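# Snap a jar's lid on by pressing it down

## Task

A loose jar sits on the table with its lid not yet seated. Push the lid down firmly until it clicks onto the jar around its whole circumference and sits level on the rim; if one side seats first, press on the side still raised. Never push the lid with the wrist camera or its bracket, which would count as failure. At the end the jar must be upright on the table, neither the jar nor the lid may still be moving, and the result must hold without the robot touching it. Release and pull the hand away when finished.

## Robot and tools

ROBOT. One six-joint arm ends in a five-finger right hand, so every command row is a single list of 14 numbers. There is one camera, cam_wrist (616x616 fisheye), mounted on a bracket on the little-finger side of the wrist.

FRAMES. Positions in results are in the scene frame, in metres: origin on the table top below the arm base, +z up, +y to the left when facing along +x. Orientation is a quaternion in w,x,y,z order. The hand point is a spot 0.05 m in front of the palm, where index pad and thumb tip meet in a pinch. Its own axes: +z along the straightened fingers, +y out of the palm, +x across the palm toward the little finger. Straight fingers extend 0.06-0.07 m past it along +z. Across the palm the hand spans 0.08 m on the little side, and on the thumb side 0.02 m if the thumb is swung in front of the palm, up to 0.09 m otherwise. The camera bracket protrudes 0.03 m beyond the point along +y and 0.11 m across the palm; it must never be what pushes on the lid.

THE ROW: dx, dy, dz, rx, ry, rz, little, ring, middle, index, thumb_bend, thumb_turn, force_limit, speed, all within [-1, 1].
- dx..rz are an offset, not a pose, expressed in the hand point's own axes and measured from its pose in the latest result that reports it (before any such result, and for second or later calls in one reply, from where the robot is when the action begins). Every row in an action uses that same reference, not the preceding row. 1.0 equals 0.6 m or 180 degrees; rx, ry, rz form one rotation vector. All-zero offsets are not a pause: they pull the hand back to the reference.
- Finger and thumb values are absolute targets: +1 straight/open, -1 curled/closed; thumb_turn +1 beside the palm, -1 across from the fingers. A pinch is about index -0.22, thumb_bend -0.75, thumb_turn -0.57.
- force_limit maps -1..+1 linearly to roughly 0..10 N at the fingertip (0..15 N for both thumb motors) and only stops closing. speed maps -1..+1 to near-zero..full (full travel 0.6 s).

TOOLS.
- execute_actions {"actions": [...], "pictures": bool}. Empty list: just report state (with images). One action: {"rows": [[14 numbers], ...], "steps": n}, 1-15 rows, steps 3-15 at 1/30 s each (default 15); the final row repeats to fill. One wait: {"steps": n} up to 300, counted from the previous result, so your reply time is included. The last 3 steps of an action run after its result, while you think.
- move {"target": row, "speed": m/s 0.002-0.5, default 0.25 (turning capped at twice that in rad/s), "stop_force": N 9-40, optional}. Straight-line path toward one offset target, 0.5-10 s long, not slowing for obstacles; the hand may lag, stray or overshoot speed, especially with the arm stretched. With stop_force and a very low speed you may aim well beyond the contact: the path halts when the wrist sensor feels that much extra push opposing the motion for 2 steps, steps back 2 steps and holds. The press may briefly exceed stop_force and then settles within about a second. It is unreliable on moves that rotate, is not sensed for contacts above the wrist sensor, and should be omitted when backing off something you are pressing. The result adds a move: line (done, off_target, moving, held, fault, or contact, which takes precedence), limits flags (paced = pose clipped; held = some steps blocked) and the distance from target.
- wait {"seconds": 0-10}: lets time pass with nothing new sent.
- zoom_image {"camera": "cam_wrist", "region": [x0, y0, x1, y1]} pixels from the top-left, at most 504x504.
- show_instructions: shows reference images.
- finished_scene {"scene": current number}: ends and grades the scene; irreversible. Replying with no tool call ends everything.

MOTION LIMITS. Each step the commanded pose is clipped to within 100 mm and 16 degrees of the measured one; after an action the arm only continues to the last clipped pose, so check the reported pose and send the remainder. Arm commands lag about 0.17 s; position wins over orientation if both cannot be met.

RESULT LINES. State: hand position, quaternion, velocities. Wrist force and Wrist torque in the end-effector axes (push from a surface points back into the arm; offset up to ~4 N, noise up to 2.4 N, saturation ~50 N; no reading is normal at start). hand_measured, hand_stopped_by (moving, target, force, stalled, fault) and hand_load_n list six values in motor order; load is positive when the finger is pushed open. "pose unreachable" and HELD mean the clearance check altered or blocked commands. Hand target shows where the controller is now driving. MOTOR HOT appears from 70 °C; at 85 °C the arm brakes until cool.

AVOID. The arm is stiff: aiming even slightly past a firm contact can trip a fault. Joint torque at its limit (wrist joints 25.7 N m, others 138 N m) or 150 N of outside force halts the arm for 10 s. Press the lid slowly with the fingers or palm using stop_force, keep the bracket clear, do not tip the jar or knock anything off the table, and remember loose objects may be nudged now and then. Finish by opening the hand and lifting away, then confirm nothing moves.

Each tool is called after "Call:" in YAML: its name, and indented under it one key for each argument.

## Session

Call:
execute_actions:
  actions: []

Scene clock: 0.00 s of 5400.00 s.
end_effector_position=(+0.5849, -0.0644, +0.2132) hand_measured=(+1.000, +1.000, +1.000, +1.000, +1.000, +1.000) hand_load_n=(+0.0, +0.0, +0.0, +0.0, +0.0, +0.0) hand_stopped_by=(target, target, target, target, target, target) hand_force_limit=0.00 hand_speed=-0.80 end_effector_quat_wxyz=(+0.259, -0.610, +0.726, -0.182) end_effector_velocity=(-0.000, +0.000, -0.000) end_effector_angular_velocity=(+0.001, +0.001, -0.000)
Joint positions: [-0.599 -1.069  1.451  0.655  1.223 -3.386]
Joint velocities: [ 0.     0.    -0.     0.001  0.     0.   ]
Motor temperatures (°C, as the motors report them): [29 31 31 40 35 36]
Wrist force (N, on the end effector, along its own x y z axes, offset not removed): no reading
Wrist torque (N m, same axes, about the end effector's origin, offset not removed): no reading
Hand target: +0.585, -0.064, +0.213; +0.259, -0.610, +0.726, -0.182
camera_calibration (this result's frames):
cam_wrist: T_world_to_cam=[[-0.746402, 0.28605, -0.600882, 0.589708], [-0.178395, 0.783862, 0.594756, 0.0270931], [0.641139, 0.551122, -0.534046, -0.0946322], [0, 0, 0, 1]] pos_world=[0.505665, -0.13777, 0.287693]

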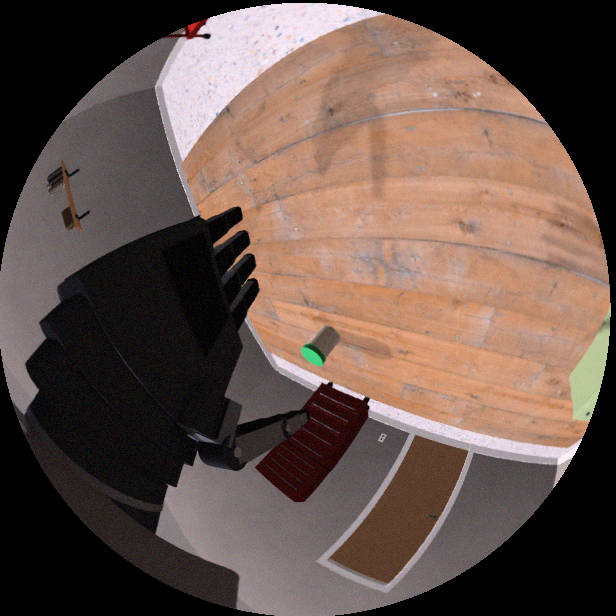

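Call:
zoom_image:
  camera: "cam_wrist"
  region: [280, 305, 370, 395]

Region (280, 305, 370, 395) of cam_wrist's 616x616 image, scaled by 5.600, with more detail than that image has.

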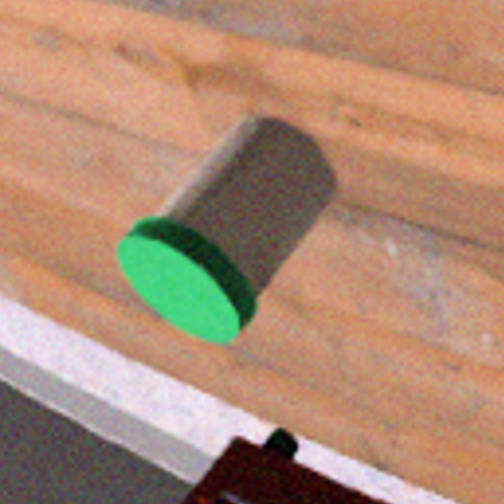

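Call:
move:
  target: [-0.5674, -0.139, 0.3004, 0.296, -0.0129, -0.0638, 1, 1, 1, 1, 1, 1, 0, -0.8]
  speed: 0.35

Scene clock: 3.03 s of 5400.00 s.
end_effector_position=(+0.8001, +0.2621, +0.1692) hand_measured=(+1.000, +1.000, +1.000, +1.000, +1.000, +1.000) hand_load_n=(+0.0, +0.0, +0.0, +0.0, +0.0, +0.0) hand_stopped_by=(target, target, target, target, target, target) hand_force_limit=0.00 hand_speed=-0.80 end_effector_quat_wxyz=(+0.499, -0.501, +0.500, -0.500) end_effector_velocity=(+0.001, +0.001, +0.000) end_effector_angular_velocity=(-0.002, -0.004, -0.001)
Joint positions: [ 0.088 -0.837  1.534 -0.678  1.741 -3.131]
Joint velocities: [ 0.002  0.003 -0.003 -0.004  0.002 -0.003]
Motor temperatures (°C, as the motors report them): [29 31 31 40 35 36]
Wrist force (N, on the end effector, along its own x y z axes, offset not removed): [-2.0 0.7 -2.1]
Wrist torque (N m, same axes, about the end effector's origin, offset not removed): [0.21 0.28 -0.11]
Hand target: +0.800, +0.262, +0.169; +0.499, -0.501, +0.500, -0.500
Off the commanded pose: 0.001 m, 0 deg.
Kept back: nothing.
move: done
camera_calibration (this result's frames):
cam_wrist: T_world_to_cam=[[0.0477198, 0.0950481, -0.994328, 0.111668], [-0.541309, 0.839073, 0.0542288, 0.203075], [0.839469, 0.535651, 0.0914907, -0.696503], [0, 0, 0, 1]] pos_world=[0.68929, 0.192074, 0.163746]

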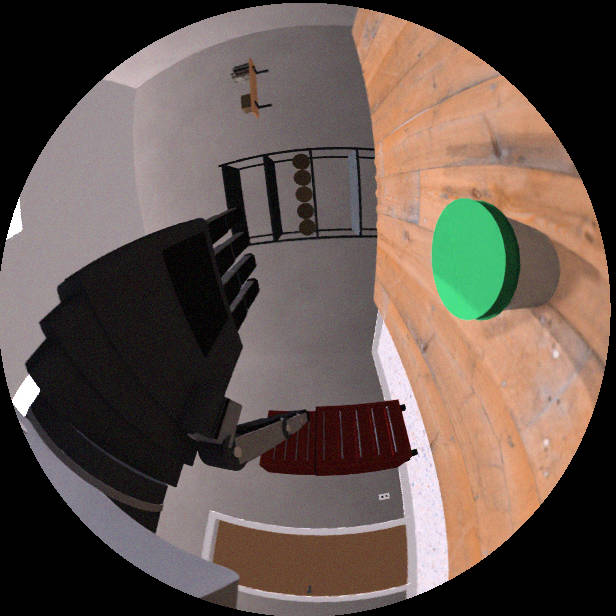

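Call:
zoom_image:
  camera: "cam_wrist"
  region: [420, 184, 570, 334]

Region (420, 184, 570, 334) of cam_wrist's 616x616 image, scaled by 3.360, with more detail than that image has.

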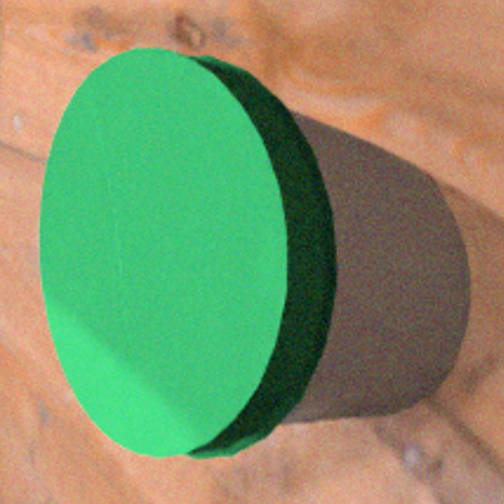

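Call:
move:
  target: [0.0015, 0.1887, 0.0263, -0.0011, 0, 0.0006, 1, 1, 1, 1, 1, 1, 0, -0.8]
  speed: 0.15
  stop_force: 12

Call:
zoom_image:
  camera: "cam_wrist"
  region: [140, 180, 340, 380]

Scene clock: 6.00 s of 5400.00 s.
end_effector_position=(+0.8158, +0.2610, +0.0562) hand_measured=(+1.000, +1.000, +1.000, +1.000, +1.000, +1.000) hand_load_n=(+0.0, +0.0, +0.0, +0.0, +0.0, +0.0) hand_stopped_by=(target, target, target, target, target, target) hand_force_limit=0.00 hand_speed=-0.80 end_effector_quat_wxyz=(+0.498, -0.501, +0.501, -0.499) end_effector_velocity=(+0.001, +0.000, -0.002) end_effector_angular_velocity=(+0.001, +0.001, -0.000)
Joint positions: [ 0.084 -0.628  1.491 -0.841  1.737 -3.129]
Joint velocities: [-0.     0.004 -0.003 -0.    -0.     0.001]
Motor temperatures (°C, as the motors report them): [29 31 31 40 35 36]
Wrist force (N, on the end effector, along its own x y z axes, offset not removed): [-1.1 1.6 -1.5]
Wrist torque (N m, same axes, about the end effector's origin, offset not removed): [0.32 0.20 0.17]
Hand target: +0.816, +0.261, +0.056; +0.498, -0.501, +0.501, -0.499
Off the commanded pose: 0.000 m, 0 deg.
Kept back: nothing.
move: done
camera_calibration (this result's frames):
cam_wrist: T_world_to_cam=[[0.0442993, 0.0969413, -0.994304, 0.00105359], [-0.541118, 0.838966, 0.0576879, 0.218323], [0.839779, 0.53548, 0.0896223, -0.698905], [0, 0, 0, 1]] pos_world=[0.705018, 0.190982, 0.0510905]

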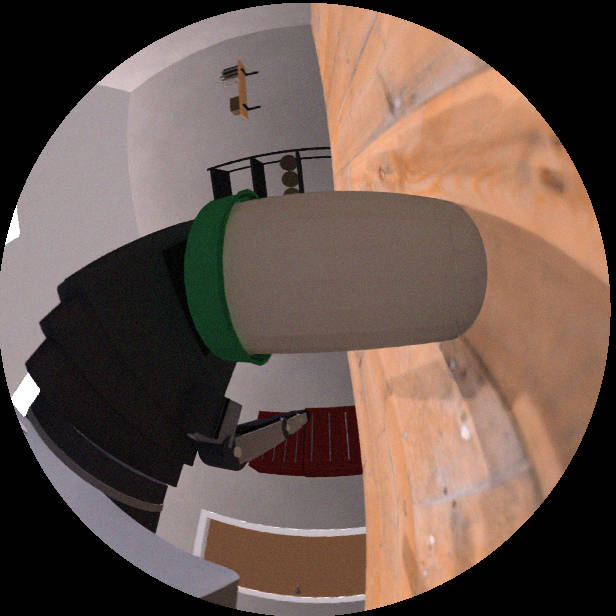

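Region (140, 180, 340, 380) of cam_wrist's 616x616 image, scaled by 2.520, with more detail than that image has.

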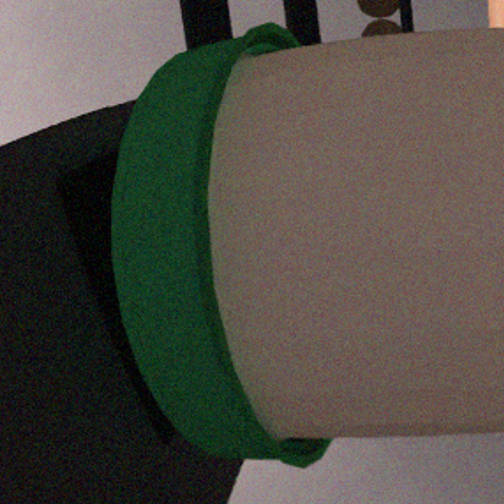

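Call:
move:
  target: [0, 0.0225, 0, 0, 0, 0, 1, 1, 1, 1, 1, 1, 0, -0.8]
  speed: 0.04
  stop_force: 10

Call:
move:
  target: [0, 0.0167, -0.0008, 0, 0, 0, 1, 1, 1, 1, 1, 1, 0, -0.8]
  speed: 0.0025
  stop_force: 40

Scene clock: 7.30 s of 5400.00 s.
end_effector_position=(+0.8158, +0.2610, +0.0429) hand_measured=(+1.000, +1.000, +1.000, +1.000, +1.000, +1.000) hand_load_n=(+0.0, +0.0, +0.0, +0.0, +0.0, +0.0) hand_stopped_by=(target, target, target, target, target, target) hand_force_limit=0.00 hand_speed=-0.80 end_effector_quat_wxyz=(+0.498, -0.501, +0.501, -0.499) end_effector_velocity=(+0.000, +0.000, -0.000) end_effector_angular_velocity=(+0.000, -0.001, +0.000)
Joint positions: [ 0.084 -0.604  1.488 -0.861  1.737 -3.129]
Joint velocities: [ 0.     0.002 -0.001 -0.002  0.    -0.   ]
Motor temperatures (°C, as the motors report them): [29 31 31 40 35 36]
Wrist force (N, on the end effector, along its own x y z axes, offset not removed): [1.4 0.4 0.2]
Wrist torque (N m, same axes, about the end effector's origin, offset not removed): [0.06 -0.25 0.21]
Hand target: +0.816, +0.261, +0.043; +0.498, -0.501, +0.501, -0.499
Off the commanded pose: 0.000 m, 0 deg.
Kept back: nothing.
move: done
camera_calibration (this result's frames):
cam_wrist: T_world_to_cam=[[0.0442956, 0.096944, -0.994304, -0.0121856], [-0.541116, 0.838967, 0.0576923, 0.219067], [0.839781, 0.535478, 0.0896205, -0.697675], [0, 0, 0, 1]] pos_world=[0.704974, 0.190981, 0.0377713]

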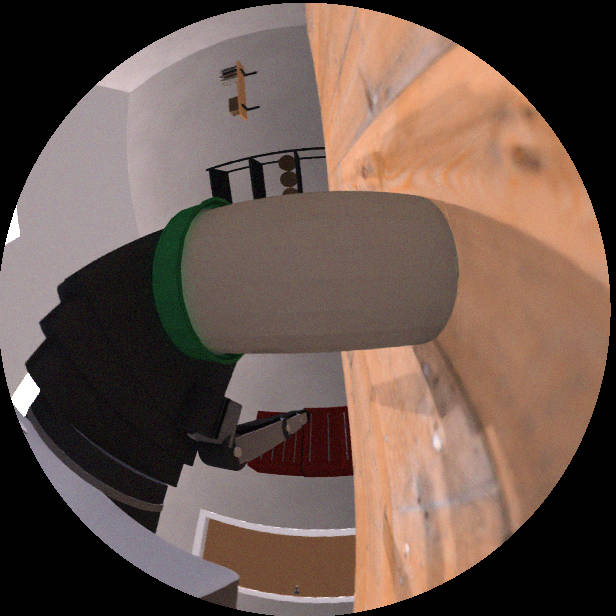

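Scene clock: 10.37 s of 5400.00 s.
end_effector_position=(+0.8156, +0.2610, +0.0364) hand_measured=(+1.000, +1.000, +1.000, +1.000, +1.000, +1.000) hand_load_n=(+0.0, +0.0, +0.0, +0.0, +0.0, +0.0) hand_stopped_by=(target, target, target, target, target, target) hand_force_limit=0.00 hand_speed=-0.80 end_effector_quat_wxyz=(+0.499, -0.501, +0.501, -0.499) end_effector_velocity=(+0.000, +0.000, +0.001) end_effector_angular_velocity=(+0.000, +0.000, +0.001)
Joint positions: [ 0.085 -0.592  1.486 -0.872  1.738 -3.129]
Joint velocities: [-0.    -0.001 -0.     0.001 -0.001  0.   ]
Motor temperatures (°C, as the motors report them): [29 31 31 40 35 36]
Wrist force (N, on the end effector, along its own x y z axes, offset not removed): [5.8 -46.7 -24.5]
Wrist torque (N m, same axes, about the end effector's origin, offset not removed): [-1.37 0.75 -2.03]
Hand target: +0.816, +0.261, +0.037; +0.499, -0.501, +0.501, -0.499
Off the commanded pose: 0.004 m, 0 deg.
Kept back: nothing.
move: contact
camera_calibration (this result's frames):
cam_wrist: T_world_to_cam=[[0.0449001, 0.0970463, -0.994267, -0.0191656], [-0.541125, 0.838977, 0.0574525, 0.219324], [0.839743, 0.535443, 0.0901843, -0.696914], [0, 0, 0, 1]] pos_world=[0.704771, 0.191009, 0.0311943]

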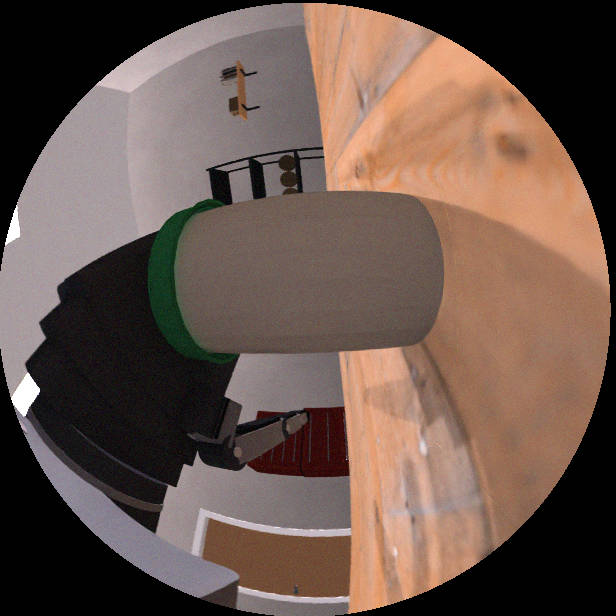

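Call:
execute_actions:
  actions:
    - {"rows": [[0.00004,0.0001,-0.00015,-0.0003,0,-0.0002,1,1,1,1,1,1,0,-0.8],[0.00009,0.0002,-0.0003,-0.0006,0,-0.0004,1,1,1,1,1,1,0,-0.8],[0.00013,0.0003,-0.00045,-0.0009,0,-0.0006,1,1,1,1,1,1,0,-0.8],[0.00018,0.0004,-0.0006,-0.0012,0,-0.0008,1,1,1,1,1,1,0,-0.8],[0.00022,0.0005,-0.00075,-0.0015,0,-0.001,1,1,1,1,1,1,0,-0.8],[0.00027,0.0006,-0.0009,-0.0017,0,-0.0011,1,1,1,1,1,1,0,-0.8]], "steps": 15}

Call:
execute_actions:
  actions:
    - {"steps": 8}

Scene clock: 11.07 s of 5400.00 s.
end_effector_position=(+0.8151, +0.2608, +0.0361) hand_measured=(+1.000, +1.000, +1.000, +1.000, +1.000, +1.000) hand_load_n=(+0.0, +0.0, +0.0, +0.0, +0.0, +0.0) hand_stopped_by=(target, target, target, target, target, target) hand_force_limit=0.00 hand_speed=-0.80 end_effector_quat_wxyz=(+0.497, -0.503, +0.501, -0.499) end_effector_velocity=(-0.001, -0.000, -0.001) end_effector_angular_velocity=(-0.003, +0.005, +0.000)
Joint positions: [ 0.085 -0.593  1.486 -0.865  1.738 -3.131]
Joint velocities: [ 0.     0.    -0.001  0.006  0.    -0.003]
Motor temperatures (°C, as the motors report them): [29 31 31 40 35 36]
Wrist force (N, on the end effector, along its own x y z axes, offset not removed): [1.8 -33.5 -1.8]
Wrist torque (N m, same axes, about the end effector's origin, offset not removed): [-0.77 -0.10 -0.98]
Steps of this call (steps 1 to 9: nothing new was sent; steps 10 to 21: the first 12 steps of this action). Readings (end_effector_position | what the end effector reports):
10: (+0.8155, +0.2610, +0.0365) | hand_measured=(+1.000, +1.000, +1.000, +1.000, +1.000, +1.000) hand_load_n=(+0.0, +0.0, +0.0, +0.0, +0.0, +0.0) hand_stopped_by=(target, target, target, target, target, target) hand_force_limit=0.00 hand_speed=-0.80
11: (+0.8155, +0.2610, +0.0365) | hand_measured=(+1.000, +1.000, +1.000, +1.000, +1.000, +1.000) hand_load_n=(+0.0, +0.0, +0.0, +0.0, +0.0, +0.0) hand_stopped_by=(target, target, target, target, target, target) hand_force_limit=0.00 hand_speed=-0.80
13: (+0.8154, +0.2610, +0.0364) | hand_measured=(+1.000, +1.000, +1.000, +1.000, +1.000, +1.000) hand_load_n=(+0.0, +0.0, +0.0, +0.0, +0.0, +0.0) hand_stopped_by=(target, target, target, target, target, target) hand_force_limit=0.00 hand_speed=-0.80
17: (+0.8152, +0.2609, +0.0362) | hand_measured=(+1.000, +1.000, +1.000, +1.000, +1.000, +1.000) hand_load_n=(+0.0, +0.0, +0.0, +0.0, +0.0, +0.0) hand_stopped_by=(target, target, target, target, target, target) hand_force_limit=0.00 hand_speed=-0.80
21: the state above

Scene clock: 11.33 s of 5400.00 s.
end_effector_position=(+0.8150, +0.2608, +0.0361) hand_measured=(+1.000, +1.000, +1.000, +1.000, +1.000, +1.000) hand_load_n=(+0.0, +0.0, +0.0, +0.0, +0.0, +0.0) hand_stopped_by=(target, target, target, target, target, target) hand_force_limit=0.00 hand_speed=-0.80 end_effector_quat_wxyz=(+0.496, -0.503, +0.501, -0.499) end_effector_velocity=(-0.000, -0.000, -0.000) end_effector_angular_velocity=(-0.000, +0.000, +0.000)
Joint positions: [ 0.085 -0.594  1.486 -0.864  1.738 -3.131]
Joint velocities: [ 0.  0. -0.  0. -0. -0.]
Motor temperatures (°C, as the motors report them): [29 31 31 40 35 36]
Wrist force (N, on the end effector, along its own x y z axes, offset not removed): [0.4 -32.8 -0.7]
Wrist torque (N m, same axes, about the end effector's origin, offset not removed): [-0.76 0.14 -0.94]
Hand target: +0.815, +0.261, +0.036; +0.496, -0.503, +0.501, -0.499
Off the commanded pose: 0.000 m, 0 deg.
Kept back: nothing.
Steps of this call (steps 1 to 3: the last 3 steps of your previous action; steps 4 to 8: nothing new was sent). Readings (end_effector_position | what the end effector reports):
1: (+0.8151, +0.2608, +0.0361) | hand_measured=(+1.000, +1.000, +1.000, +1.000, +1.000, +1.000) hand_load_n=(+0.0, +0.0, +0.0, +0.0, +0.0, +0.0) hand_stopped_by=(target, target, target, target, target, target) hand_force_limit=0.00 hand_speed=-0.80
2: (+0.8150, +0.2608, +0.0361) | hand_measured=(+1.000, +1.000, +1.000, +1.000, +1.000, +1.000) hand_load_n=(+0.0, +0.0, +0.0, +0.0, +0.0, +0.0) hand_stopped_by=(target, target, target, target, target, target) hand_force_limit=0.00 hand_speed=-0.80
4: (+0.8150, +0.2608, +0.0361) | hand_measured=(+1.000, +1.000, +1.000, +1.000, +1.000, +1.000) hand_load_n=(+0.0, +0.0, +0.0, +0.0, +0.0, +0.0) hand_stopped_by=(target, target, target, target, target, target) hand_force_limit=0.00 hand_speed=-0.80
8: the state above

Call:
execute_actions:
  actions:
    - {"rows": [[0,0.0001,0,0,0,0,1,1,1,1,1,1,0,-0.8],[0,0.0002,0,0,0,0,1,1,1,1,1,1,0,-0.8],[0,0.0003,0,0,0,0,1,1,1,1,1,1,0,-0.8],[0,0.0004,0,0,0,0,1,1,1,1,1,1,0,-0.8]], "steps": 15}

Call:
execute_actions:
  actions:
    - {"steps": 6}

Scene clock: 12.43 s of 5400.00 s.
end_effector_position=(+0.8150, +0.2608, +0.0359) hand_measured=(+1.000, +1.000, +1.000, +1.000, +1.000, +1.000) hand_load_n=(+0.0, +0.0, +0.0, +0.0, +0.0, +0.0) hand_stopped_by=(target, target, target, target, target, target) hand_force_limit=0.00 hand_speed=-0.80 end_effector_quat_wxyz=(+0.496, -0.503, +0.501, -0.499) end_effector_velocity=(+0.000, -0.000, +0.000) end_effector_angular_velocity=(+0.000, -0.002, -0.000)
Joint positions: [ 0.085 -0.593  1.485 -0.864  1.738 -3.131]
Joint velocities: [-0.     0.    -0.    -0.002  0.    -0.   ]
Motor temperatures (°C, as the motors report them): [29 31 31 40 35 36]
Wrist force (N, on the end effector, along its own x y z axes, offset not removed): [1.8 -39.1 -4.2]
Wrist torque (N m, same axes, about the end effector's origin, offset not removed): [-0.80 -0.13 -1.08]
Steps of this call (steps 1 to 21: nothing new was sent; steps 22 to 33: the first 12 steps of this action). Readings (end_effector_position | what the end effector reports):
22: (+0.8150, +0.2608, +0.0361) | hand_measured=(+1.000, +1.000, +1.000, +1.000, +1.000, +1.000) hand_load_n=(+0.0, +0.0, +0.0, +0.0, +0.0, +0.0) hand_stopped_by=(target, target, target, target, target, target) hand_force_limit=0.00 hand_speed=-0.80
23: (+0.8150, +0.2608, +0.0361) | hand_measured=(+1.000, +1.000, +1.000, +1.000, +1.000, +1.000) hand_load_n=(+0.0, +0.0, +0.0, +0.0, +0.0, +0.0) hand_stopped_by=(target, target, target, target, target, target) hand_force_limit=0.00 hand_speed=-0.80
25: (+0.8150, +0.2608, +0.0361) | hand_measured=(+1.000, +1.000, +1.000, +1.000, +1.000, +1.000) hand_load_n=(+0.0, +0.0, +0.0, +0.0, +0.0, +0.0) hand_stopped_by=(target, target, target, target, target, target) hand_force_limit=0.00 hand_speed=-0.80
29: (+0.8150, +0.2608, +0.0360) | hand_measured=(+1.000, +1.000, +1.000, +1.000, +1.000, +1.000) hand_load_n=(+0.0, +0.0, +0.0, +0.0, +0.0, +0.0) hand_stopped_by=(target, target, target, target, target, target) hand_force_limit=0.00 hand_speed=-0.80
33: the state above

Scene clock: 12.63 s of 5400.00 s.
end_effector_position=(+0.8150, +0.2608, +0.0359) hand_measured=(+1.000, +1.000, +1.000, +1.000, +1.000, +1.000) hand_load_n=(+0.0, +0.0, +0.0, +0.0, +0.0, +0.0) hand_stopped_by=(target, target, target, target, target, target) hand_force_limit=0.00 hand_speed=-0.80 end_effector_quat_wxyz=(+0.496, -0.503, +0.501, -0.499) end_effector_velocity=(-0.000, +0.000, +0.001) end_effector_angular_velocity=(+0.000, +0.000, +0.000)
Joint positions: [ 0.085 -0.593  1.485 -0.864  1.738 -3.131]
Joint velocities: [ 0.    -0.001  0.     0.001 -0.     0.   ]
Motor temperatures (°C, as the motors report them): [29 31 31 40 35 36]
Wrist force (N, on the end effector, along its own x y z axes, offset not removed): [0.5 -42.1 -5.7]
Wrist torque (N m, same axes, about the end effector's origin, offset not removed): [-0.92 0.25 -1.33]
Hand target: +0.815, +0.261, +0.036; +0.496, -0.503, +0.501, -0.499
Off the commanded pose: 0.000 m, 0 deg.
Kept back: nothing.
Steps of this call (steps 1 to 3: the last 3 steps of your previous action; steps 4 to 6: nothing new was sent). Readings (end_effector_position | what the end effector reports):
1: (+0.8150, +0.2608, +0.0359) | hand_measured=(+1.000, +1.000, +1.000, +1.000, +1.000, +1.000) hand_load_n=(+0.0, +0.0, +0.0, +0.0, +0.0, +0.0) hand_stopped_by=(target, target, target, target, target, target) hand_force_limit=0.00 hand_speed=-0.80
2: (+0.8150, +0.2608, +0.0359) | hand_measured=(+1.000, +1.000, +1.000, +1.000, +1.000, +1.000) hand_load_n=(+0.0, +0.0, +0.0, +0.0, +0.0, +0.0) hand_stopped_by=(target, target, target, target, target, target) hand_force_limit=0.00 hand_speed=-0.80
4: (+0.8150, +0.2608, +0.0359) | hand_measured=(+1.000, +1.000, +1.000, +1.000, +1.000, +1.000) hand_load_n=(+0.0, +0.0, +0.0, +0.0, +0.0, +0.0) hand_stopped_by=(target, target, target, target, target, target) hand_force_limit=0.00 hand_speed=-0.80
6: the state above

Call:
move:
  target: [-0.0003, -0.0338, 0.0012, 0.0016, 0, 0.0011, 1, 1, 1, 1, 1, 1, 0, -0.8]
  speed: 0.05

Call:
zoom_image:
  camera: "cam_wrist"
  region: [140, 180, 340, 380]

Scene clock: 13.70 s of 5400.00 s.
end_effector_position=(+0.8159, +0.2611, +0.0559) hand_measured=(+1.000, +1.000, +1.000, +1.000, +1.000, +1.000) hand_load_n=(+0.0, +0.0, +0.0, +0.0, +0.0, +0.0) hand_stopped_by=(target, target, target, target, target, target) hand_force_limit=0.00 hand_speed=-0.80 end_effector_quat_wxyz=(+0.499, -0.501, +0.501, -0.499) end_effector_velocity=(-0.000, -0.000, +0.001) end_effector_angular_velocity=(+0.001, +0.001, +0.000)
Joint positions: [ 0.084 -0.627  1.491 -0.841  1.737 -3.129]
Joint velocities: [-0.    -0.002  0.     0.003 -0.001  0.001]
Motor temperatures (°C, as the motors report them): [29 31 31 40 35 36]
Wrist force (N, on the end effector, along its own x y z axes, offset not removed): [-0.8 1.2 -0.3]
Wrist torque (N m, same axes, about the end effector's origin, offset not removed): [0.23 0.11 0.04]
Hand target: +0.816, +0.261, +0.056; +0.499, -0.501, +0.501, -0.499
Off the commanded pose: 0.000 m, 0 deg.
Kept back: nothing.
move: done
camera_calibration (this result's frames):
cam_wrist: T_world_to_cam=[[0.0446522, 0.0970347, -0.994279, 0.000424744], [-0.541116, 0.838974, 0.057577, 0.218307], [0.839761, 0.53545, 0.0899692, -0.699024], [0, 0, 0, 1]] pos_world=[0.705124, 0.191097, 0.0507434]

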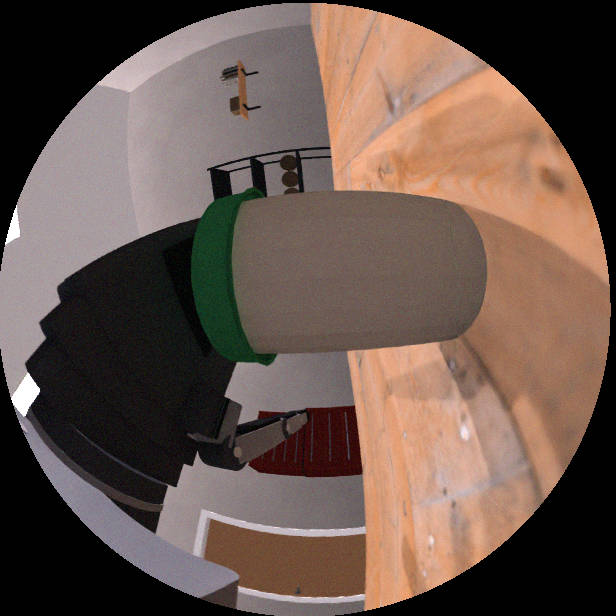

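Region (140, 180, 340, 380) of cam_wrist's 616x616 image, scaled by 2.520, with more detail than that image has.

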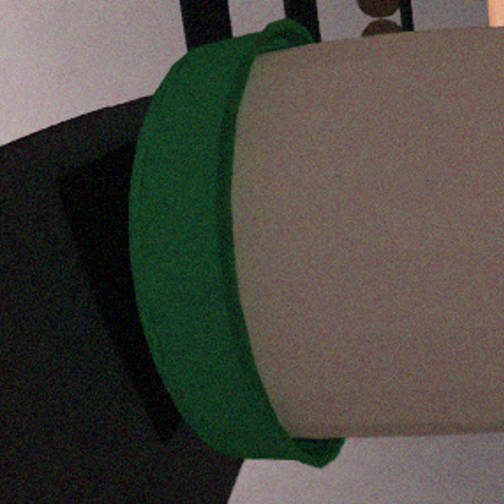

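Call:
move:
  target: [0, -0.2, -0.05, 0, 0, 0, 1, 1, 1, 1, 1, 1, 0, -0.8]
  speed: 0.2

Scene clock: 15.10 s of 5400.00 s.
end_effector_position=(+0.7863, +0.2611, +0.1757) hand_measured=(+1.000, +1.000, +1.000, +1.000, +1.000, +1.000) hand_load_n=(+0.0, +0.0, +0.0, +0.0, +0.0, +0.0) hand_stopped_by=(target, target, target, target, target, target) hand_force_limit=0.00 hand_speed=-0.80 end_effector_quat_wxyz=(+0.499, -0.501, +0.501, -0.499) end_effector_velocity=(-0.001, +0.000, +0.001) end_effector_angular_velocity=(+0.001, +0.002, +0.000)
Joint positions: [ 0.09  -0.872  1.576 -0.682  1.743 -3.128]
Joint velocities: [-0.    -0.004  0.001  0.004 -0.001  0.001]
Motor temperatures (°C, as the motors report them): [29 31 31 40 35 36]
Wrist force (N, on the end effector, along its own x y z axes, offset not removed): [-0.3 2.1 -0.9]
Wrist torque (N m, same axes, about the end effector's origin, offset not removed): [0.31 -0.04 0.25]
Hand target: +0.786, +0.261, +0.176; +0.499, -0.501, +0.501, -0.499
Off the commanded pose: 0.000 m, 0 deg.
Kept back: nothing.
move: done
camera_calibration (this result's frames):
cam_wrist: T_world_to_cam=[[0.0446558, 0.0969919, -0.994283, 0.120853], [-0.541102, 0.838986, 0.0575405, 0.195404], [0.83977, 0.535439, 0.0899482, -0.684921], [0, 0, 0, 1]] pos_world=[0.675513, 0.191071, 0.170526]

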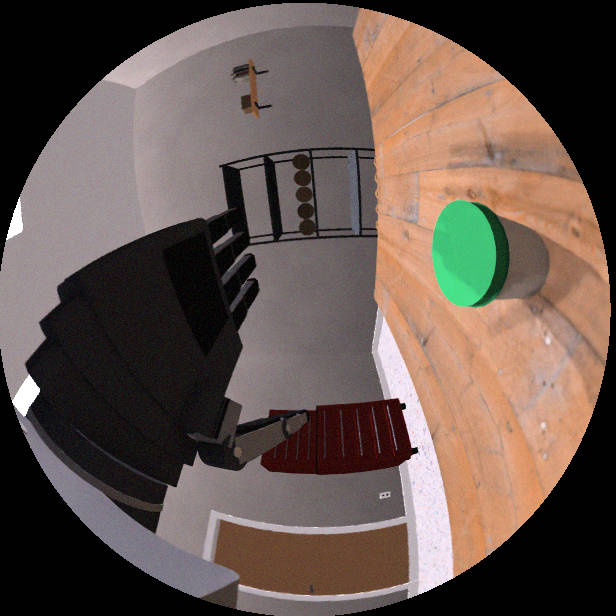

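The lid dropped about 3 mm evenly and stayed there, the jar is upright, and the hand is clear.

Call:
finished_scene:
  scene: 2

The scene is finished: the task was done.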